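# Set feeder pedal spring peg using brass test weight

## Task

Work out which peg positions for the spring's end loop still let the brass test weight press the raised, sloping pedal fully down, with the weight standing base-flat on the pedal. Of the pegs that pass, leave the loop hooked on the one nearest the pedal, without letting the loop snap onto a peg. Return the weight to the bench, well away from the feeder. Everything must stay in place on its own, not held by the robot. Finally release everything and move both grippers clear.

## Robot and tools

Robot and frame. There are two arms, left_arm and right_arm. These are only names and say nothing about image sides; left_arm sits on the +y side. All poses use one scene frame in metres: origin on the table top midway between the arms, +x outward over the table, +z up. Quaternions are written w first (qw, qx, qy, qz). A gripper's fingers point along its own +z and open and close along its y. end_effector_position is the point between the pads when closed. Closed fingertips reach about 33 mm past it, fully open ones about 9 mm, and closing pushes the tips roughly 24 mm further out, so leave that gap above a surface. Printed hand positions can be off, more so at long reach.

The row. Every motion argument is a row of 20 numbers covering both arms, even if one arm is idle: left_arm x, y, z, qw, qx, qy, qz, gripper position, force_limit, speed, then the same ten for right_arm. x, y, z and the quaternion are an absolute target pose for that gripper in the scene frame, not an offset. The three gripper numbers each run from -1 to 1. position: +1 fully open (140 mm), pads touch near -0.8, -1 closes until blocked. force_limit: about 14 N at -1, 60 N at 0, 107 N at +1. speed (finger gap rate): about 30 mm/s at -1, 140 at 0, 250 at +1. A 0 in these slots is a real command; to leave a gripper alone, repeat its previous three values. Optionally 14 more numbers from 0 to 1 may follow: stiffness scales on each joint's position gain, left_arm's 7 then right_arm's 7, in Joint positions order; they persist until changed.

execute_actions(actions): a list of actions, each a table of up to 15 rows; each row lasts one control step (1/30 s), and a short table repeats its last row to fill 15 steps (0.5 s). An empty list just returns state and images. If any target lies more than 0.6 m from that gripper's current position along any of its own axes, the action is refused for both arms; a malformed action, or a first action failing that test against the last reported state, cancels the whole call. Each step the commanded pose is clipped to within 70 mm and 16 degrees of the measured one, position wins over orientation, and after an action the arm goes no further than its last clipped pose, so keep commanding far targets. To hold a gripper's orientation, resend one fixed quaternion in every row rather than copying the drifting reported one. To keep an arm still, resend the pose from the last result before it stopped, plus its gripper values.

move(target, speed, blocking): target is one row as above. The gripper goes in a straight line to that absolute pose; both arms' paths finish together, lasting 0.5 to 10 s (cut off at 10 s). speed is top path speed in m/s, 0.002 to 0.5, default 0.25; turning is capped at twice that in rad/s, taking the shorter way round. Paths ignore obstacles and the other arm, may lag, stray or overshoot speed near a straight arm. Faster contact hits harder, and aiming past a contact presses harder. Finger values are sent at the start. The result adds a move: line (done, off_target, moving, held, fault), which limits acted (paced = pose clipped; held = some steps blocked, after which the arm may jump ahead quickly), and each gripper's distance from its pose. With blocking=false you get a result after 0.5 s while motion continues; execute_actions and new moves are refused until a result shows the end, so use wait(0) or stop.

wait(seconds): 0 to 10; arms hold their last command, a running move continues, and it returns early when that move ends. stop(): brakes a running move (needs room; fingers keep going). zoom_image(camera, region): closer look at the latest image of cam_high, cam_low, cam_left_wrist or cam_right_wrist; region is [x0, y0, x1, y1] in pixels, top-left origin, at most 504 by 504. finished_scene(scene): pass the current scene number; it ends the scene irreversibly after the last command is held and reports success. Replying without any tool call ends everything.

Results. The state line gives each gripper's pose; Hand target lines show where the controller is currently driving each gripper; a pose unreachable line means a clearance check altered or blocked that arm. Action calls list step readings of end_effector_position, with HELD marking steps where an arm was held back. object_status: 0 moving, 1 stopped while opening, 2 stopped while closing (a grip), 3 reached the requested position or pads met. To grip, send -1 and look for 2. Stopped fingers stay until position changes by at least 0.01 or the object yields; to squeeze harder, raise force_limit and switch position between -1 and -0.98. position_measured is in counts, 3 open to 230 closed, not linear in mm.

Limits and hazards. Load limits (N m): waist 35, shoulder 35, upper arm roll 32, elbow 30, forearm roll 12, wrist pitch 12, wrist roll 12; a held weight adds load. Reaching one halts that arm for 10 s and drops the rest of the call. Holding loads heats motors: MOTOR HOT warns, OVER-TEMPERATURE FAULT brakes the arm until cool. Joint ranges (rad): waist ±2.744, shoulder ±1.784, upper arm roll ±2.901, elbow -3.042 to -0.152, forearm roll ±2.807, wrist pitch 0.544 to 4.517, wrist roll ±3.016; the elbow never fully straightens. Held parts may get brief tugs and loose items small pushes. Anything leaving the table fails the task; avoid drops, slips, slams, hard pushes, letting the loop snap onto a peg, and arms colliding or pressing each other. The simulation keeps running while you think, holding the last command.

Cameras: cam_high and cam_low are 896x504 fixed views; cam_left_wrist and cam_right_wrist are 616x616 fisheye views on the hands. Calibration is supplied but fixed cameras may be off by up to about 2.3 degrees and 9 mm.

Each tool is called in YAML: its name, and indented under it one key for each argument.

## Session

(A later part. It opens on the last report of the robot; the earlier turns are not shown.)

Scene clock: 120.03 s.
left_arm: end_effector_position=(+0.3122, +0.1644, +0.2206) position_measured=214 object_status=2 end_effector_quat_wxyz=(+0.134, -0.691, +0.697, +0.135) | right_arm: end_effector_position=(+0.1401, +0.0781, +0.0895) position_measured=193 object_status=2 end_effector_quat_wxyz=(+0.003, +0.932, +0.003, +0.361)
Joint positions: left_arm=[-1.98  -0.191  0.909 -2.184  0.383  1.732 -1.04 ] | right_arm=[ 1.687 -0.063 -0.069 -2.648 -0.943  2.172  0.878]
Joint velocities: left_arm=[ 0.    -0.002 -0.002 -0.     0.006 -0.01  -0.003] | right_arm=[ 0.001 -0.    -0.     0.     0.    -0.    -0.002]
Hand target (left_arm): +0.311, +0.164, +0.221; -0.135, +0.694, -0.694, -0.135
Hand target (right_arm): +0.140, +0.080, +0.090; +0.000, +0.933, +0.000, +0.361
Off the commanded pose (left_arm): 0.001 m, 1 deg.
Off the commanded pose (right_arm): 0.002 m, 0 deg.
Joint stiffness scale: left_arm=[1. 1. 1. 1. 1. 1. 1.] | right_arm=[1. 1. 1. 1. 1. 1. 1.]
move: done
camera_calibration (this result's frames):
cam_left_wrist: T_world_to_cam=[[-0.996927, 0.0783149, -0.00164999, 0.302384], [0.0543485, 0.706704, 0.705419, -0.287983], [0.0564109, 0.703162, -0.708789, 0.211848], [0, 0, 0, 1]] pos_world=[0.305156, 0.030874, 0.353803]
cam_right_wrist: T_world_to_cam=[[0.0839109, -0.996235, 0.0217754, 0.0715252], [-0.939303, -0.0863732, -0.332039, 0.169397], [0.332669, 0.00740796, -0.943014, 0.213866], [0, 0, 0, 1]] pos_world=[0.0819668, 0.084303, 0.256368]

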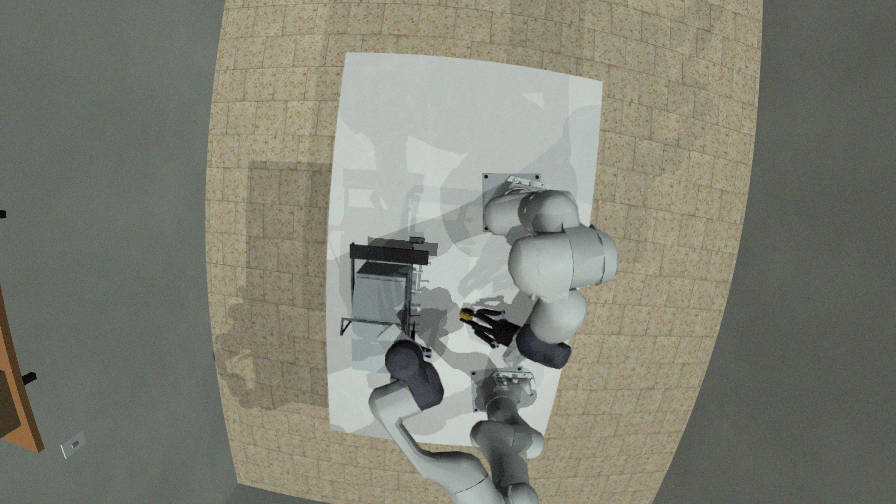

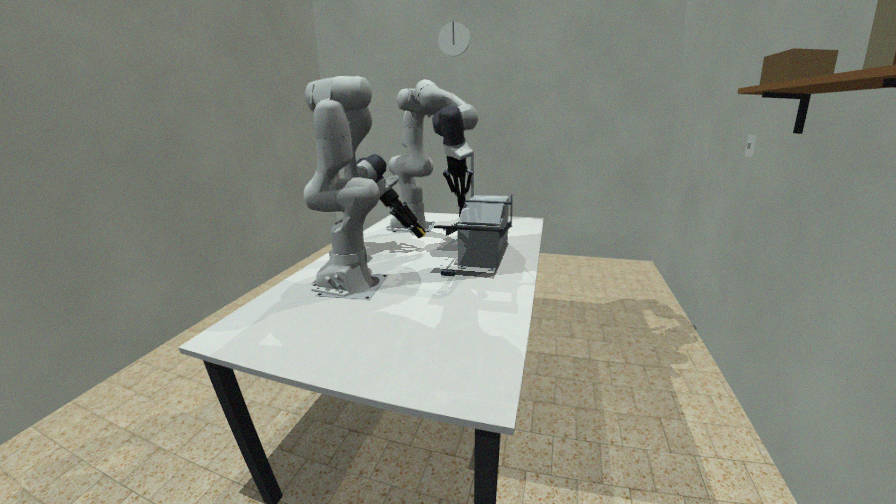

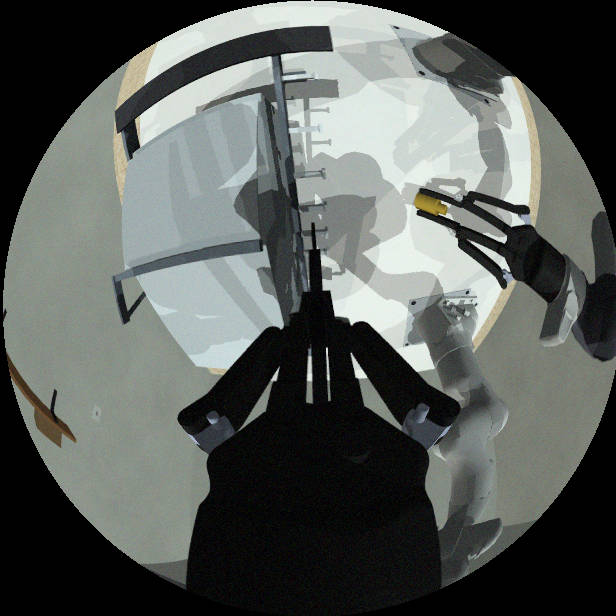

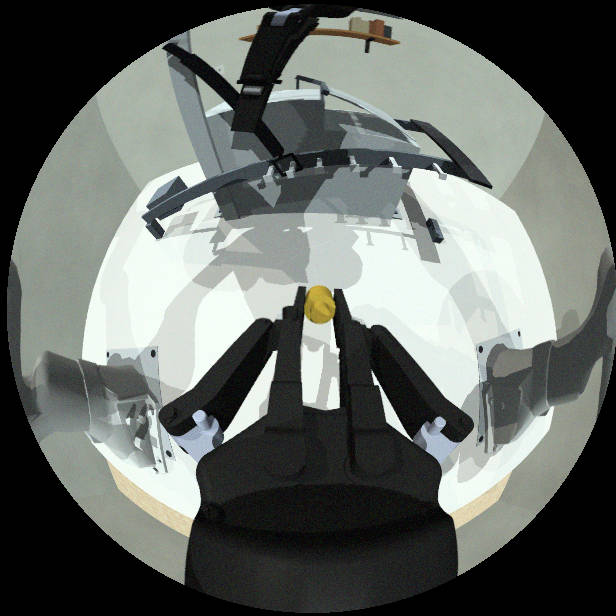

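A bit more to ensure seated, then release.

move:
  target: [0.311,0.1655,0.2245,-0.1349,0.694,-0.694,-0.1349,-1,0,-0.6,0.14,0.08,0.09,0,0.93,0,0.36,-1,0,-0.5]
  speed: 0.01

move:
  target: [0.311,0.1655,0.2245,-0.1349,0.694,-0.694,-0.1349,-0.47,0,-0.6,0.14,0.03,0.15,0,0.93,0,0.3,-1,0,-0.5]
  speed: 0.15

move:
  target: [0.311,0.14,0.47,0,0.707,-0.707,0,-0.47,0,-0.6,0.13,-0.04,0.28,0,0.9,-0.4,0.1,-1,0,-0.5]

move:
  target: [0.33,0.3,0.5,0,0.707,-0.707,0,-0.47,0,-0.6,0.26,-0.12,0.28,0.0923,0.701,-0.701,0.0923,-1,0,-0.5]

move:
  target: [0.33,0.3,0.5,0,0.707,-0.707,0,-0.47,0,-0.6,0.348,-0.117,0.232,0.0923,0.701,-0.701,0.0923,-1,0,-0.5]
  speed: 0.15

move:
  target: [0.33,0.3,0.5,0,0.707,-0.707,0,-0.47,0,-0.6,0.348,-0.120,0.213,0.0923,0.701,-0.701,0.0923,-1,0,-0.5]
  speed: 0.03

zoom_image:
  camera: "cam_low"
  region: [420,170,530,280]

Scene clock: 121.47 s.
left_arm: end_effector_position=(+0.3121, +0.1650, +0.2212) position_measured=214 object_status=2 end_effector_quat_wxyz=(+0.135, -0.691, +0.697, +0.135) | right_arm: end_effector_position=(+0.1401, +0.0781, +0.0895) position_measured=193 object_status=2 end_effector_quat_wxyz=(+0.003, +0.932, +0.003, +0.361)
Joint positions: left_arm=[-1.979 -0.196  0.906 -2.185  0.387  1.73  -1.043] | right_arm=[ 1.687 -0.063 -0.069 -2.648 -0.943  2.172  0.878]
Joint velocities: left_arm=[ 0.002 -0.    -0.003  0.     0.001  0.001 -0.003] | right_arm=[ 0.001 -0.     0.     0.001  0.     0.001 -0.001]
Hand target (left_arm): +0.311, +0.165, +0.224; -0.135, +0.694, -0.694, -0.135
Hand target (right_arm): +0.140, +0.080, +0.090; +0.000, +0.933, +0.000, +0.361
Off the commanded pose (left_arm): 0.003 m, 0 deg.
Off the commanded pose (right_arm): 0.002 m, 0 deg.
Joint stiffness scale: left_arm=[1. 1. 1. 1. 1. 1. 1.] | right_arm=[1. 1. 1. 1. 1. 1. 1.]
move: done
camera_calibration (this result's frames):
cam_left_wrist: T_world_to_cam=[[-0.996914, 0.0784352, -0.00330059, 0.302583], [0.053254, 0.706554, 0.705652, -0.288553], [0.05768, 0.703298, -0.708551, 0.211417], [0, 0, 0, 1]] pos_world=[0.304821, 0.0314562, 0.354417]
cam_right_wrist: T_world_to_cam=[[0.0839116, -0.996235, 0.0217702, 0.0715279], [-0.939303, -0.0863721, -0.332039, 0.169397], [0.332669, 0.00741305, -0.943014, 0.213867], [0, 0, 0, 1]] pos_world=[0.0819665, 0.0843044, 0.256369]

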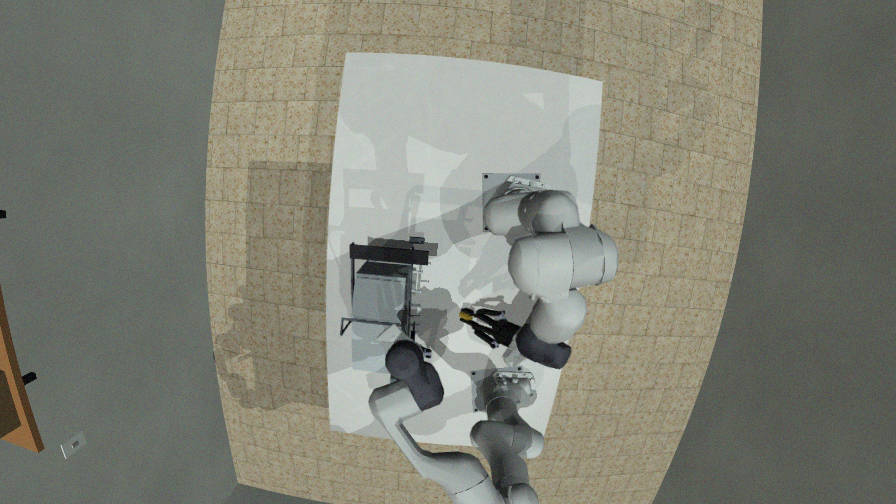

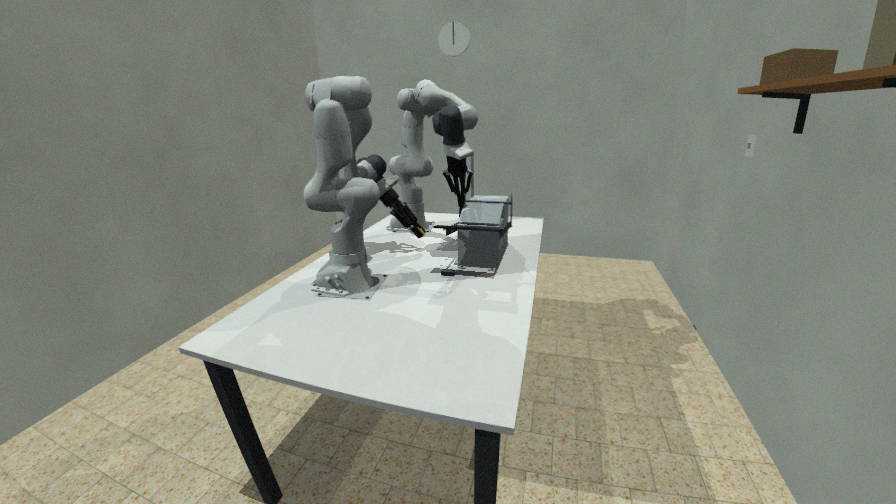

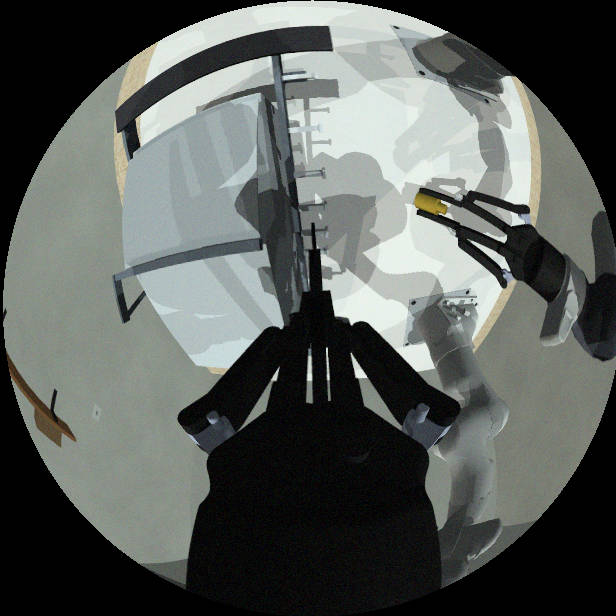

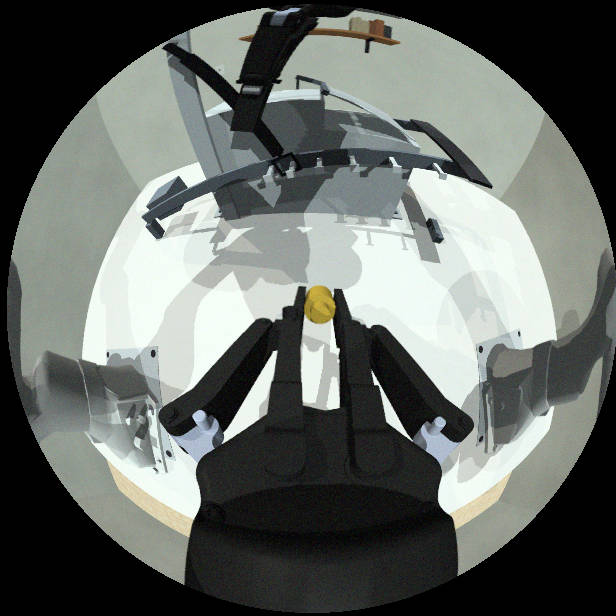

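Scene clock: 122.80 s.
left_arm: end_effector_position=(+0.3109, +0.1649, +0.2233) position_measured=188 object_status=3 end_effector_quat_wxyz=(+0.134, -0.693, +0.696, +0.135) | right_arm: end_effector_position=(+0.1406, +0.0318, +0.1498) position_measured=193 object_status=2 end_effector_quat_wxyz=(-0.004, +0.951, -0.008, +0.309)
Joint positions: left_arm=[-1.979 -0.201  0.904 -2.183  0.387  1.724 -1.049] | right_arm=[ 1.711 -0.437 -0.125 -2.796 -0.802  2.091  0.671]
Joint velocities: left_arm=[-0.    -0.    -0.     0.    -0.    -0.    -0.001] | right_arm=[-0.     0.001 -0.002 -0.001  0.001 -0.003 -0.03 ]
Hand target (left_arm): +0.311, +0.165, +0.224; -0.135, +0.694, -0.694, -0.135
Hand target (right_arm): +0.141, +0.031, +0.151; -0.001, +0.951, -0.001, +0.309
Off the commanded pose (left_arm): 0.001 m, 0 deg.
Off the commanded pose (right_arm): 0.002 m, 1 deg.
Joint stiffness scale: left_arm=[1. 1. 1. 1. 1. 1. 1.] | right_arm=[1. 1. 1. 1. 1. 1. 1.]
move: done
camera_calibration (this result's frames):
cam_left_wrist: T_world_to_cam=[[-0.9973, 0.0733614, -0.00337541, 0.302386], [0.0496841, 0.707843, 0.70462, -0.288674], [0.0540811, 0.70255, -0.709577, 0.214507], [0, 0, 0, 1]] pos_world=[0.304311, 0.0314502, 0.356636]
cam_right_wrist: T_world_to_cam=[[0.0704983, -0.997488, -0.00689759, 0.0303497], [-0.971624, -0.067102, -0.226814, 0.174071], [0.225781, 0.0226918, -0.973914, 0.290023], [0, 0, 0, 1]] pos_world=[0.10151, 0.0353728, 0.322148]

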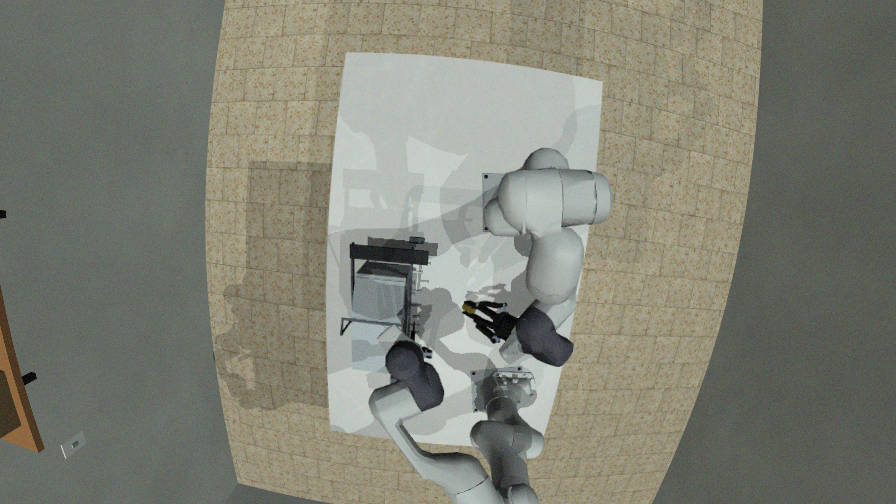

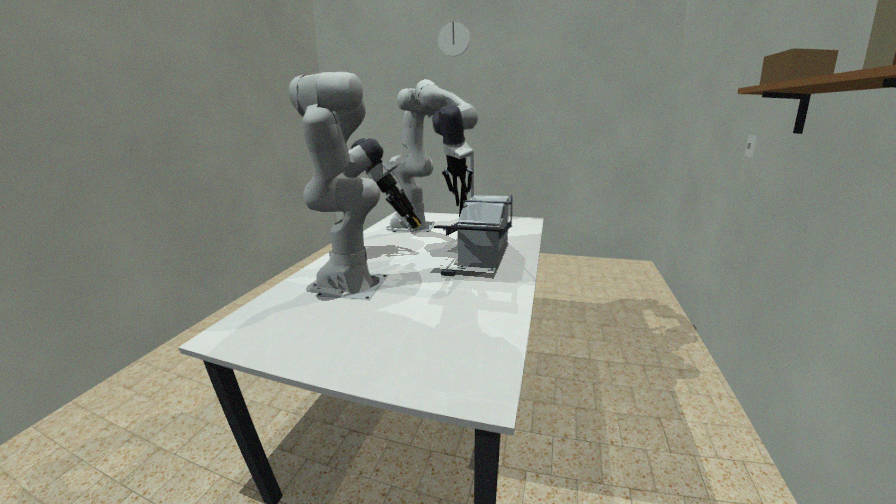

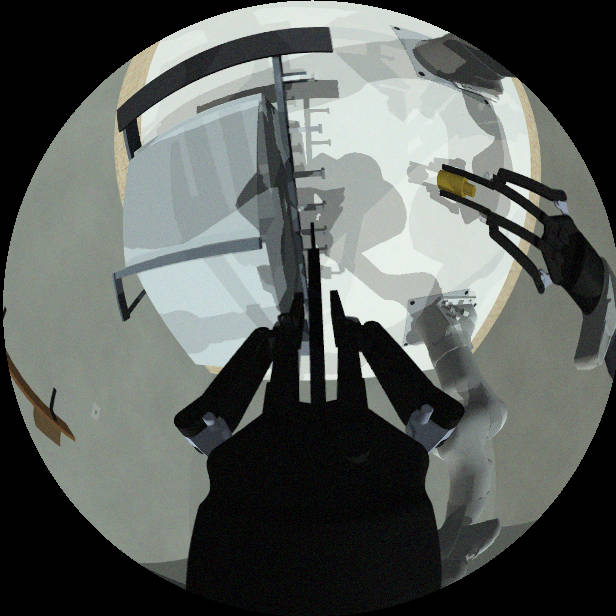

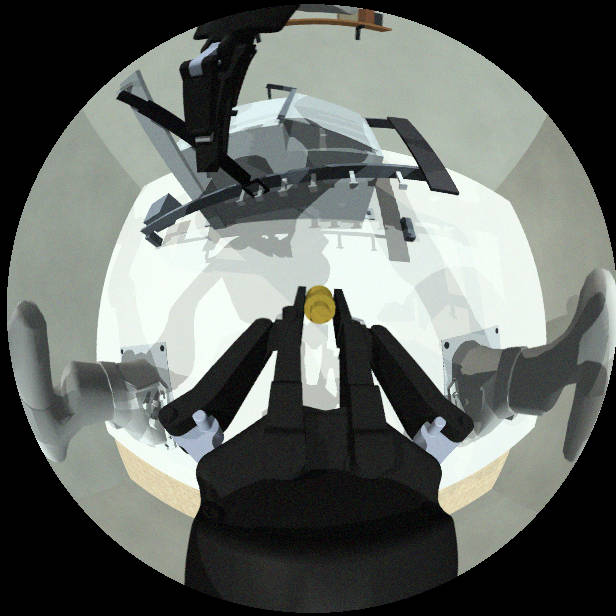

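Scene clock: 125.20 s.
left_arm: end_effector_position=(+0.3138, +0.1360, +0.4667) position_measured=188 object_status=3 end_effector_quat_wxyz=(+0.002, -0.708, +0.706, -0.003) | right_arm: end_effector_position=(+0.1309, -0.0384, +0.2775) position_measured=193 object_status=2 end_effector_quat_wxyz=(+0.000, +0.911, -0.400, +0.100)
Joint positions: left_arm=[-1.952 -0.494  0.744 -1.76   0.339  1.398 -1.029] | right_arm=[ 1.509 -0.859 -0.161 -2.646 -0.312  1.712  0.836]
Joint velocities: left_arm=[-0.005  0.    -0.001  0.001  0.    -0.009  0.004] | right_arm=[-0.012  0.001  0.01   0.     0.011 -0.005  0.016]
Hand target (left_arm): +0.312, +0.137, +0.467; -0.001, +0.706, -0.709, +0.001
Hand target (right_arm): +0.131, -0.039, +0.279; -0.001, +0.908, -0.406, +0.100
Off the commanded pose (left_arm): 0.006 m, 0 deg.
Off the commanded pose (right_arm): 0.003 m, 1 deg.
Joint stiffness scale: left_arm=[1. 1. 1. 1. 1. 1. 1.] | right_arm=[1. 1. 1. 1. 1. 1. 1.]
move: off_target (left_arm)
camera_calibration (this result's frames):
cam_left_wrist: T_world_to_cam=[[-0.997368, 0.061137, -0.0389913, 0.326514], [0.0411932, 0.920232, 0.3892, -0.318901], [0.0596756, 0.38657, -0.920328, 0.546978], [0, 0, 0, 1]] pos_world=[0.30615, 0.0620558, 0.640247]
cam_right_wrist: T_world_to_cam=[[-0.671941, -0.732406, -0.109898, 0.0978243], [-0.736346, 0.64479, 0.205035, 0.0656356], [-0.0793079, 0.218695, -0.972565, 0.465272], [0, 0, 0, 1]] pos_world=[0.150962, -0.0724266, 0.4498]

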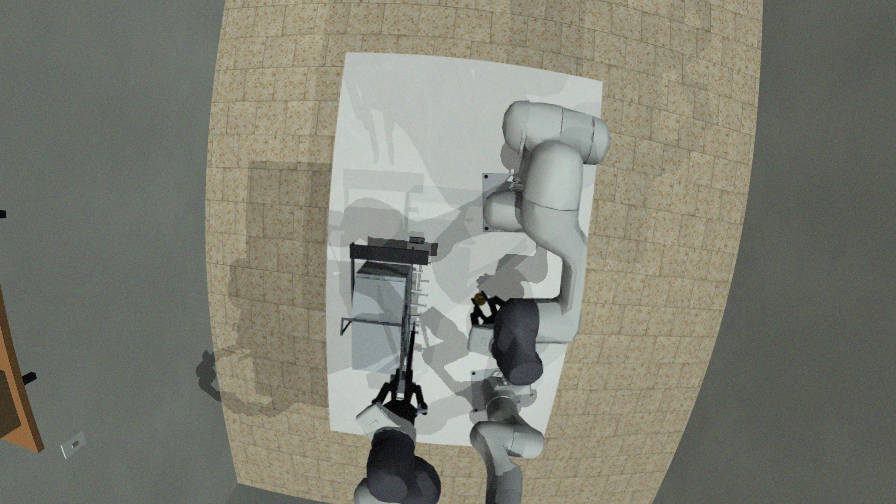

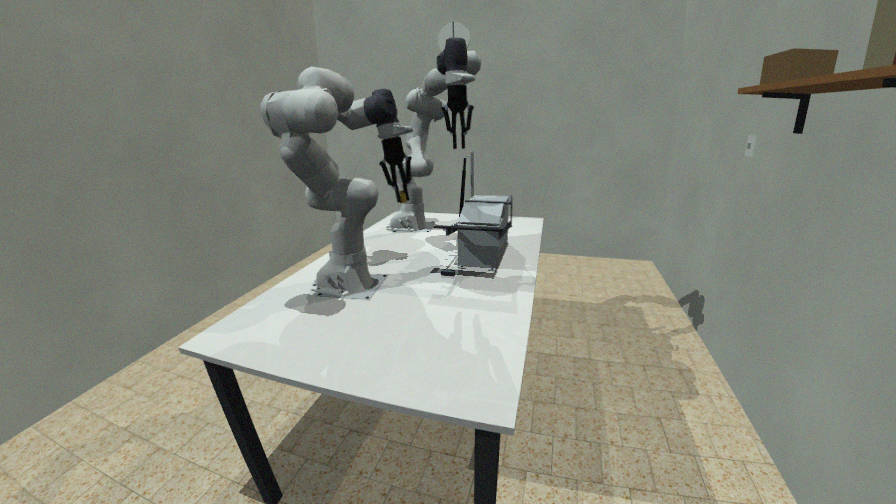

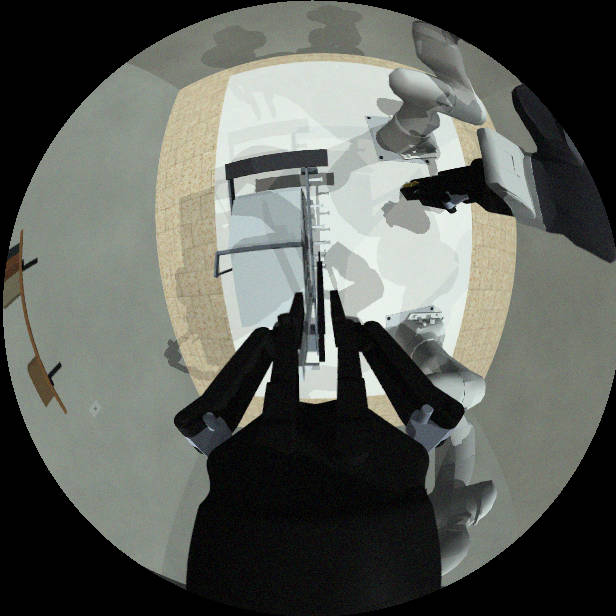

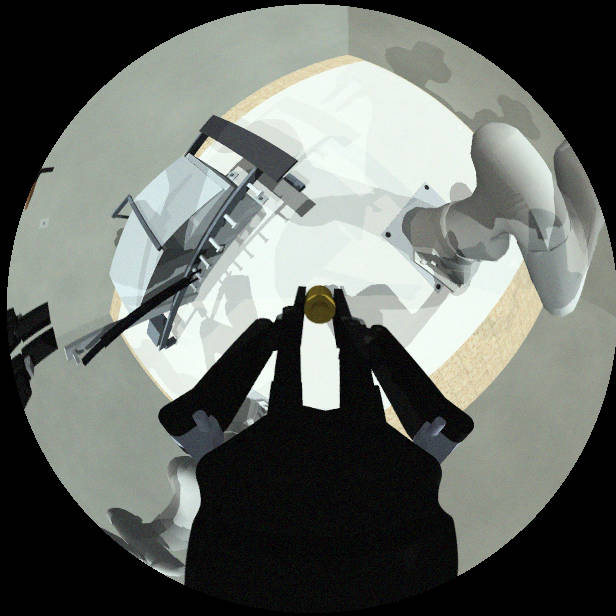

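Scene clock: 127.27 s.
left_arm: end_effector_position=(+0.3324, +0.2965, +0.5002) position_measured=188 object_status=3 end_effector_quat_wxyz=(-0.003, -0.710, +0.704, -0.001) | right_arm: end_effector_position=(+0.2581, -0.1210, +0.2794) position_measured=193 object_status=2 end_effector_quat_wxyz=(-0.099, -0.707, +0.695, -0.086)
Joint positions: left_arm=[-1.812 -0.772  0.684 -1.775  0.492  1.18  -0.907] | right_arm=[ 1.081 -0.663 -0.276 -2.488 -0.298  1.606  1.024]
Joint velocities: left_arm=[-0.002 -0.001 -0.    -0.002  0.004 -0.01   0.018] | right_arm=[-0.007  0.003  0.006  0.001  0.005 -0.001  0.017]
Hand target (left_arm): +0.332, +0.298, +0.501; +0.001, +0.707, -0.708, -0.000
Hand target (right_arm): +0.258, -0.121, +0.280; +0.099, +0.702, -0.700, +0.087
Off the commanded pose (left_arm): 0.004 m, 1 deg.
Off the commanded pose (right_arm): 0.002 m, 1 deg.
Joint stiffness scale: left_arm=[1. 1. 1. 1. 1. 1. 1.] | right_arm=[1. 1. 1. 1. 1. 1. 1.]
move: off_target (left_arm)
camera_calibration (this result's frames):
cam_left_wrist: T_world_to_cam=[[-0.998132, 0.0535051, -0.0294837, 0.334374], [0.0380745, 0.922259, 0.384693, -0.477747], [0.0477746, 0.382852, -0.922574, 0.520788], [0, 0, 0, 1]] pos_world=[0.327059, 0.223331, 0.67411]
cam_right_wrist: T_world_to_cam=[[-0.995512, -0.0945161, -0.00472523, 0.254282], [-0.0942715, 0.986095, 0.136858, 0.106786], [-0.00827576, 0.136689, -0.990579, 0.472034], [0, 0, 0, 1]] pos_world=[0.267114, -0.14579, 0.454175]

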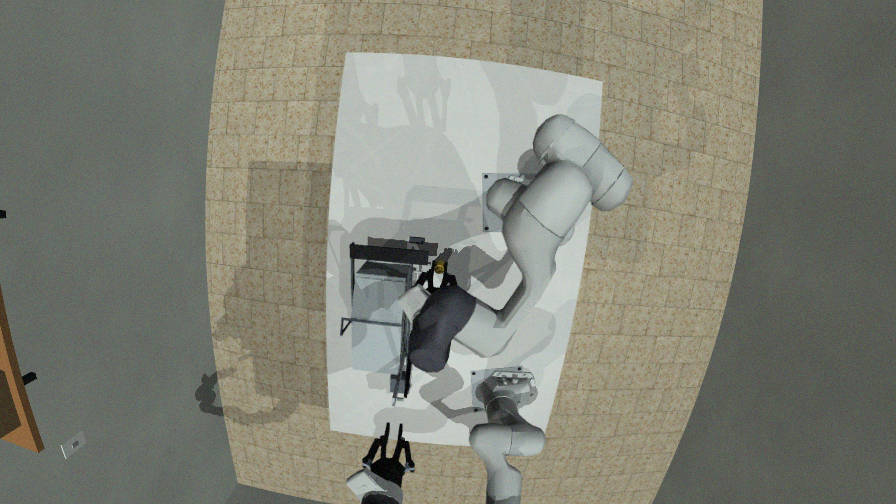

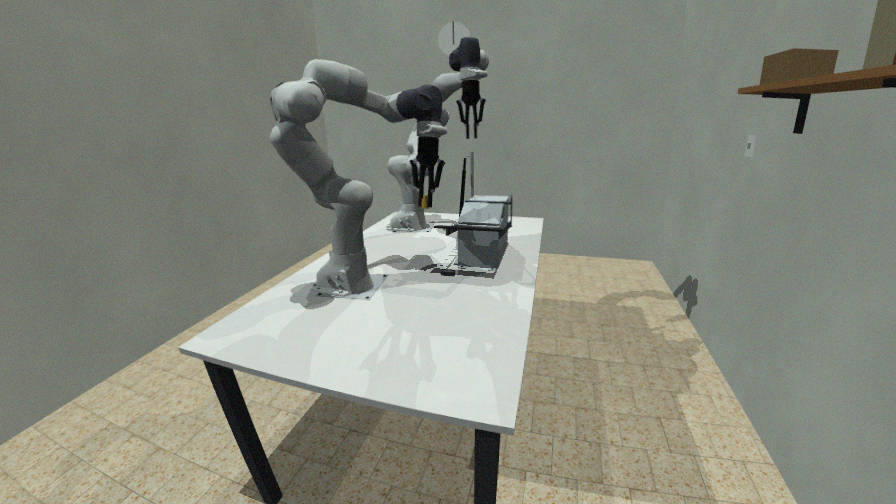

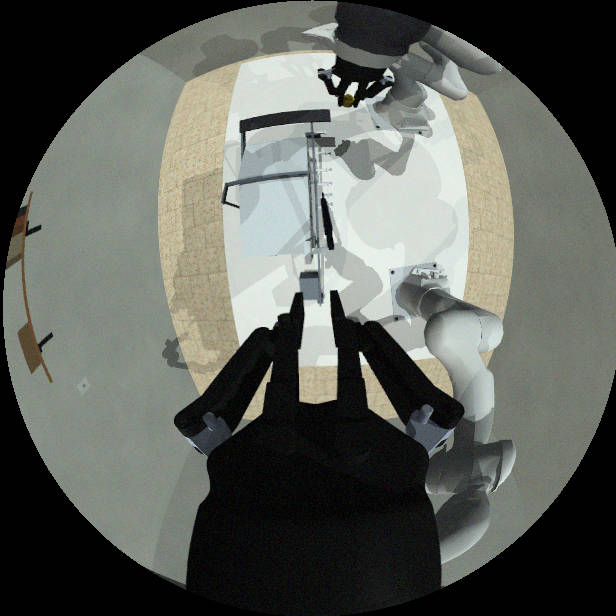

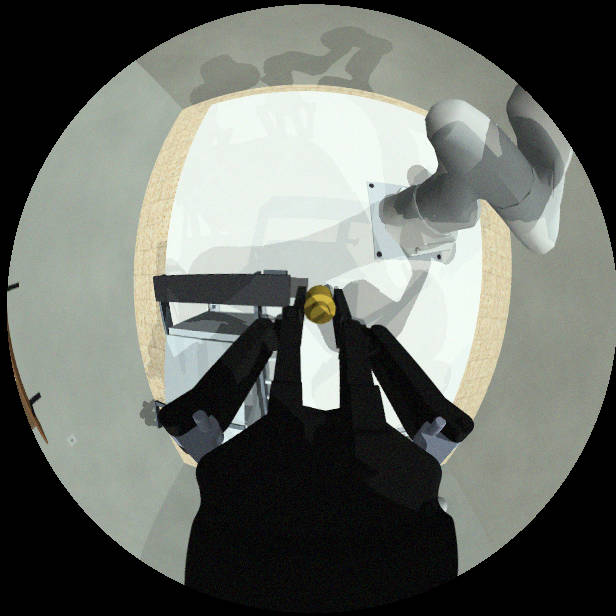

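Scene clock: 128.57 s.
left_arm: end_effector_position=(+0.3309, +0.2984, +0.5004) position_measured=188 object_status=3 end_effector_quat_wxyz=(-0.001, -0.709, +0.705, -0.002) | right_arm: end_effector_position=(+0.3439, -0.1193, +0.2308) position_measured=193 object_status=2 end_effector_quat_wxyz=(-0.097, -0.697, +0.704, -0.091)
Joint positions: left_arm=[-1.809 -0.78   0.678 -1.78   0.496  1.176 -0.906] | right_arm=[ 1.084 -0.449 -0.452 -2.434 -0.378  1.801  0.944]
Joint velocities: left_arm=[-0.    -0.001 -0.001 -0.     0.001 -0.001  0.001] | right_arm=[ 0.003  0.    -0.004 -0.    -0.001  0.011 -0.016]
Hand target (left_arm): +0.330, +0.300, +0.500; -0.000, +0.707, -0.707, -0.000
Hand target (right_arm): +0.346, -0.117, +0.232; +0.094, +0.702, -0.700, +0.091
Off the commanded pose (left_arm): 0.002 m, 0 deg.
Off the commanded pose (right_arm): 0.005 m, 1 deg.
Joint stiffness scale: left_arm=[1. 1. 1. 1. 1. 1. 1.] | right_arm=[1. 1. 1. 1. 1. 1. 1.]
move: off_target (right_arm)
camera_calibration (this result's frames):
cam_left_wrist: T_world_to_cam=[[-0.997791, 0.0582354, -0.0319675, 0.332466], [0.0414337, 0.92167, 0.385756, -0.48101], [0.0519281, 0.383579, -0.922047, 0.518494], [0, 0, 0, 1]] pos_world=[0.324737, 0.225088, 0.674256]
cam_right_wrist: T_world_to_cam=[[-0.997524, -0.067949, -0.0181078, 0.346619], [-0.0697522, 0.988765, 0.132204, 0.112837], [0.00892124, 0.13314, -0.991057, 0.418138], [0, 0, 0, 1]] pos_world=[0.349901, -0.143688, 0.405757]

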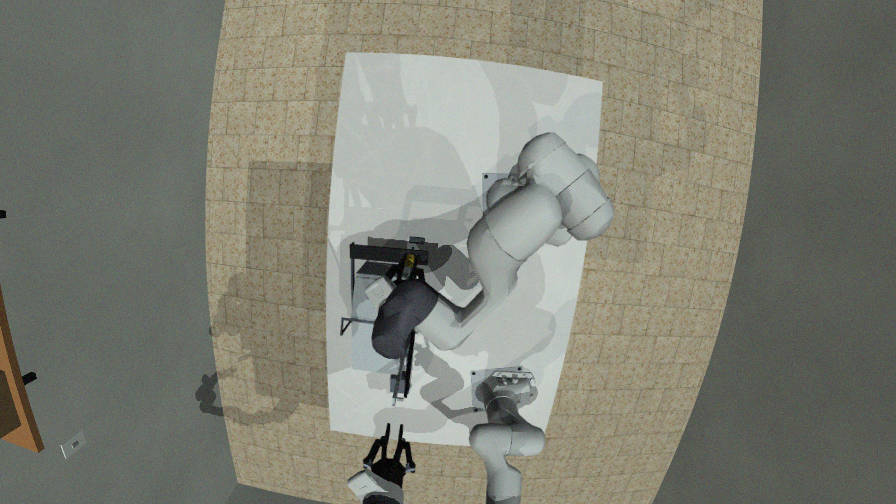

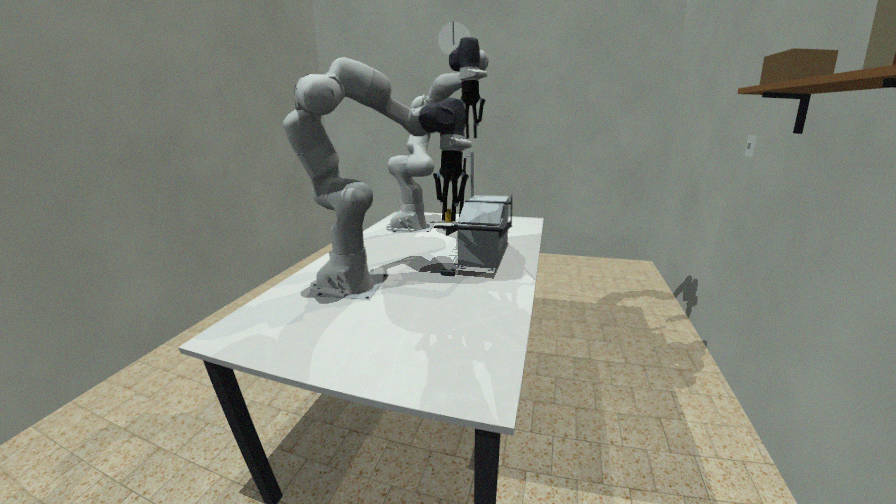

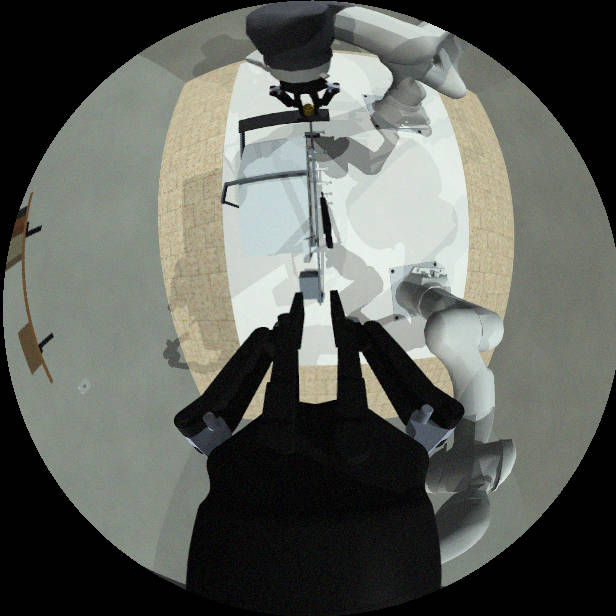

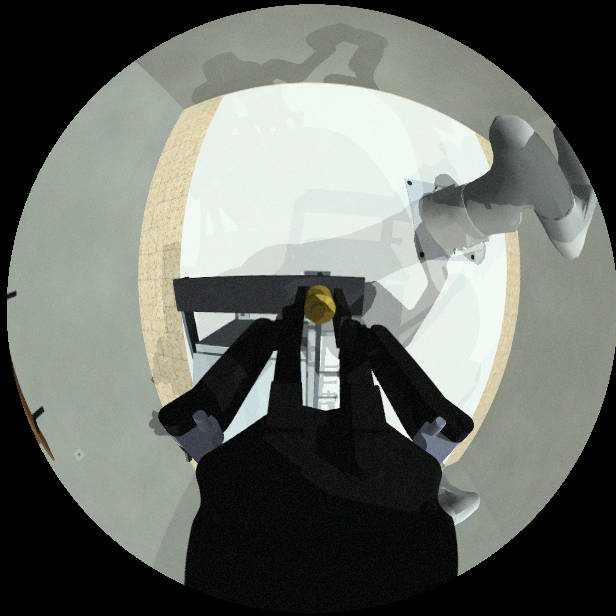

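Scene clock: 129.47 s.
left_arm: end_effector_position=(+0.3309, +0.2985, +0.5004) position_measured=188 object_status=3 end_effector_quat_wxyz=(-0.001, -0.709, +0.706, -0.002) | right_arm: end_effector_position=(+0.3457, -0.1211, +0.2137) position_measured=193 object_status=2 end_effector_quat_wxyz=(-0.095, -0.699, +0.703, -0.092)
Joint positions: left_arm=[-1.809 -0.78   0.678 -1.78   0.496  1.176 -0.906] | right_arm=[ 1.084 -0.437 -0.468 -2.468 -0.39   1.851  0.944]
Joint velocities: left_arm=[-0.001  0.001  0.001  0.001 -0.    -0.001  0.   ] | right_arm=[ 0.    -0.001 -0.001 -0.    -0.002  0.014 -0.001]
Hand target (left_arm): +0.330, +0.300, +0.500; +0.000, +0.707, -0.707, -0.000
Hand target (right_arm): +0.348, -0.120, +0.213; +0.092, +0.701, -0.701, +0.092
Off the commanded pose (left_arm): 0.002 m, 0 deg.
Off the commanded pose (right_arm): 0.003 m, 0 deg.
Joint stiffness scale: left_arm=[1. 1. 1. 1. 1. 1. 1.] | right_arm=[1. 1. 1. 1. 1. 1. 1.]
move: done
camera_calibration (this result's frames):
cam_left_wrist: T_world_to_cam=[[-0.997787, 0.058358, -0.0318805, 0.332326], [0.0415761, 0.921631, 0.385833, -0.481105], [0.0518985, 0.383654, -0.922018, 0.518433], [0, 0, 0, 1]] pos_world=[0.324687, 0.225109, 0.674226]
cam_right_wrist: T_world_to_cam=[[-0.997078, -0.0735156, -0.0207368, 0.34765], [-0.075633, 0.988176, 0.133371, 0.118722], [0.0106868, 0.13455, -0.990849, 0.400969], [0, 0, 0, 1]] pos_world=[0.351328, -0.145711, 0.388675]

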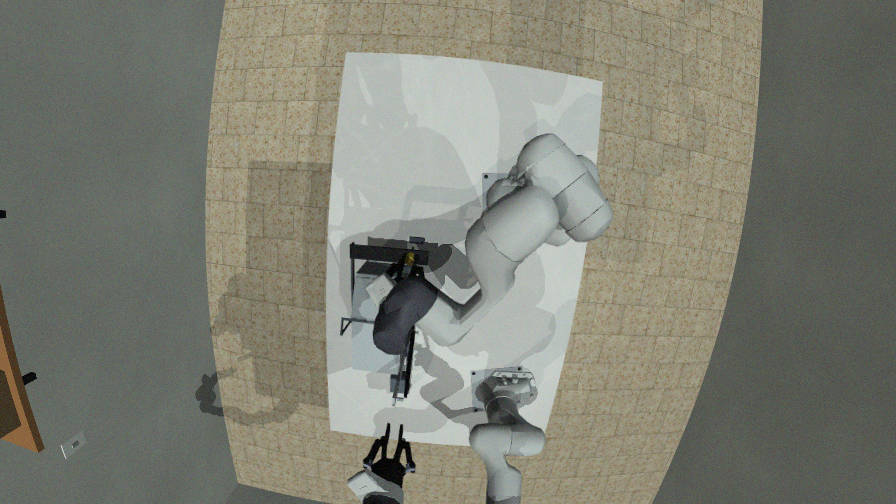

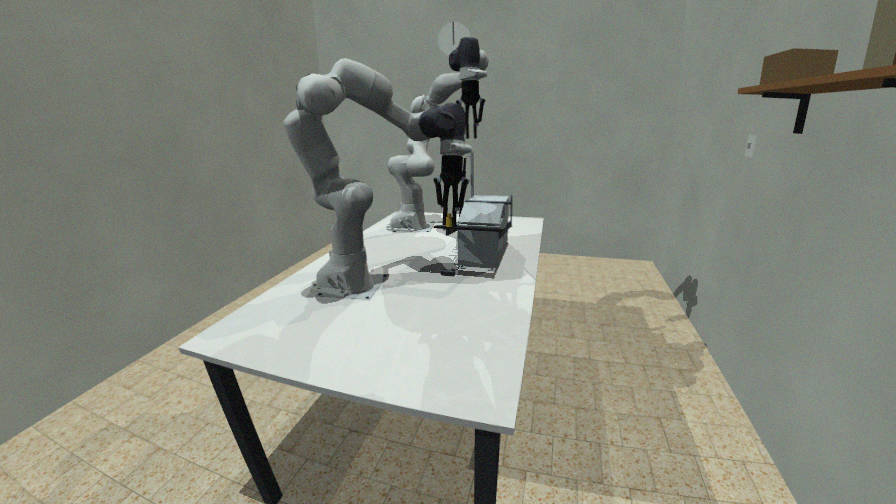

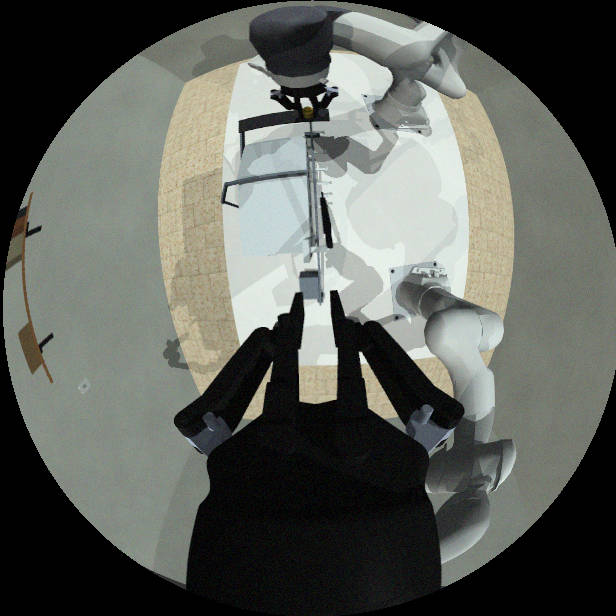

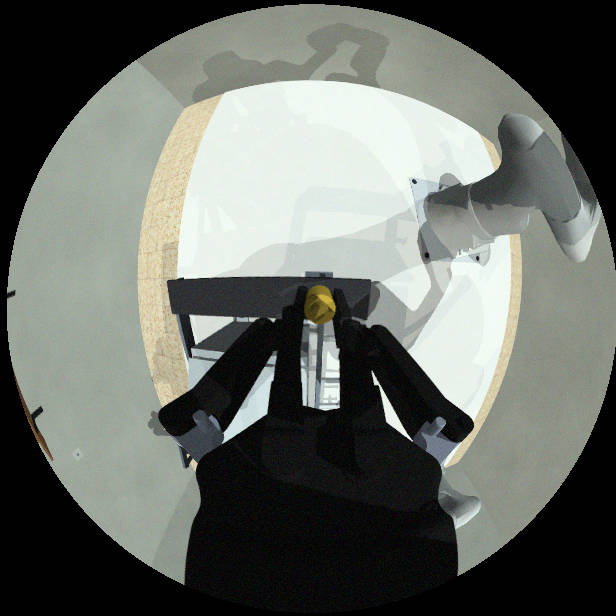

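Region (420, 170, 530, 280) of cam_low's 896x504 image, scaled by 4.582, with more detail than that image has.

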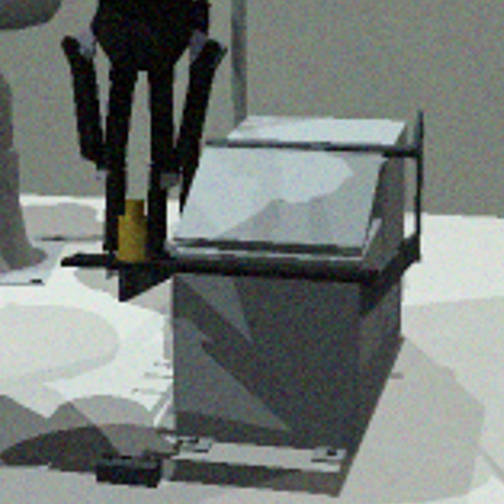

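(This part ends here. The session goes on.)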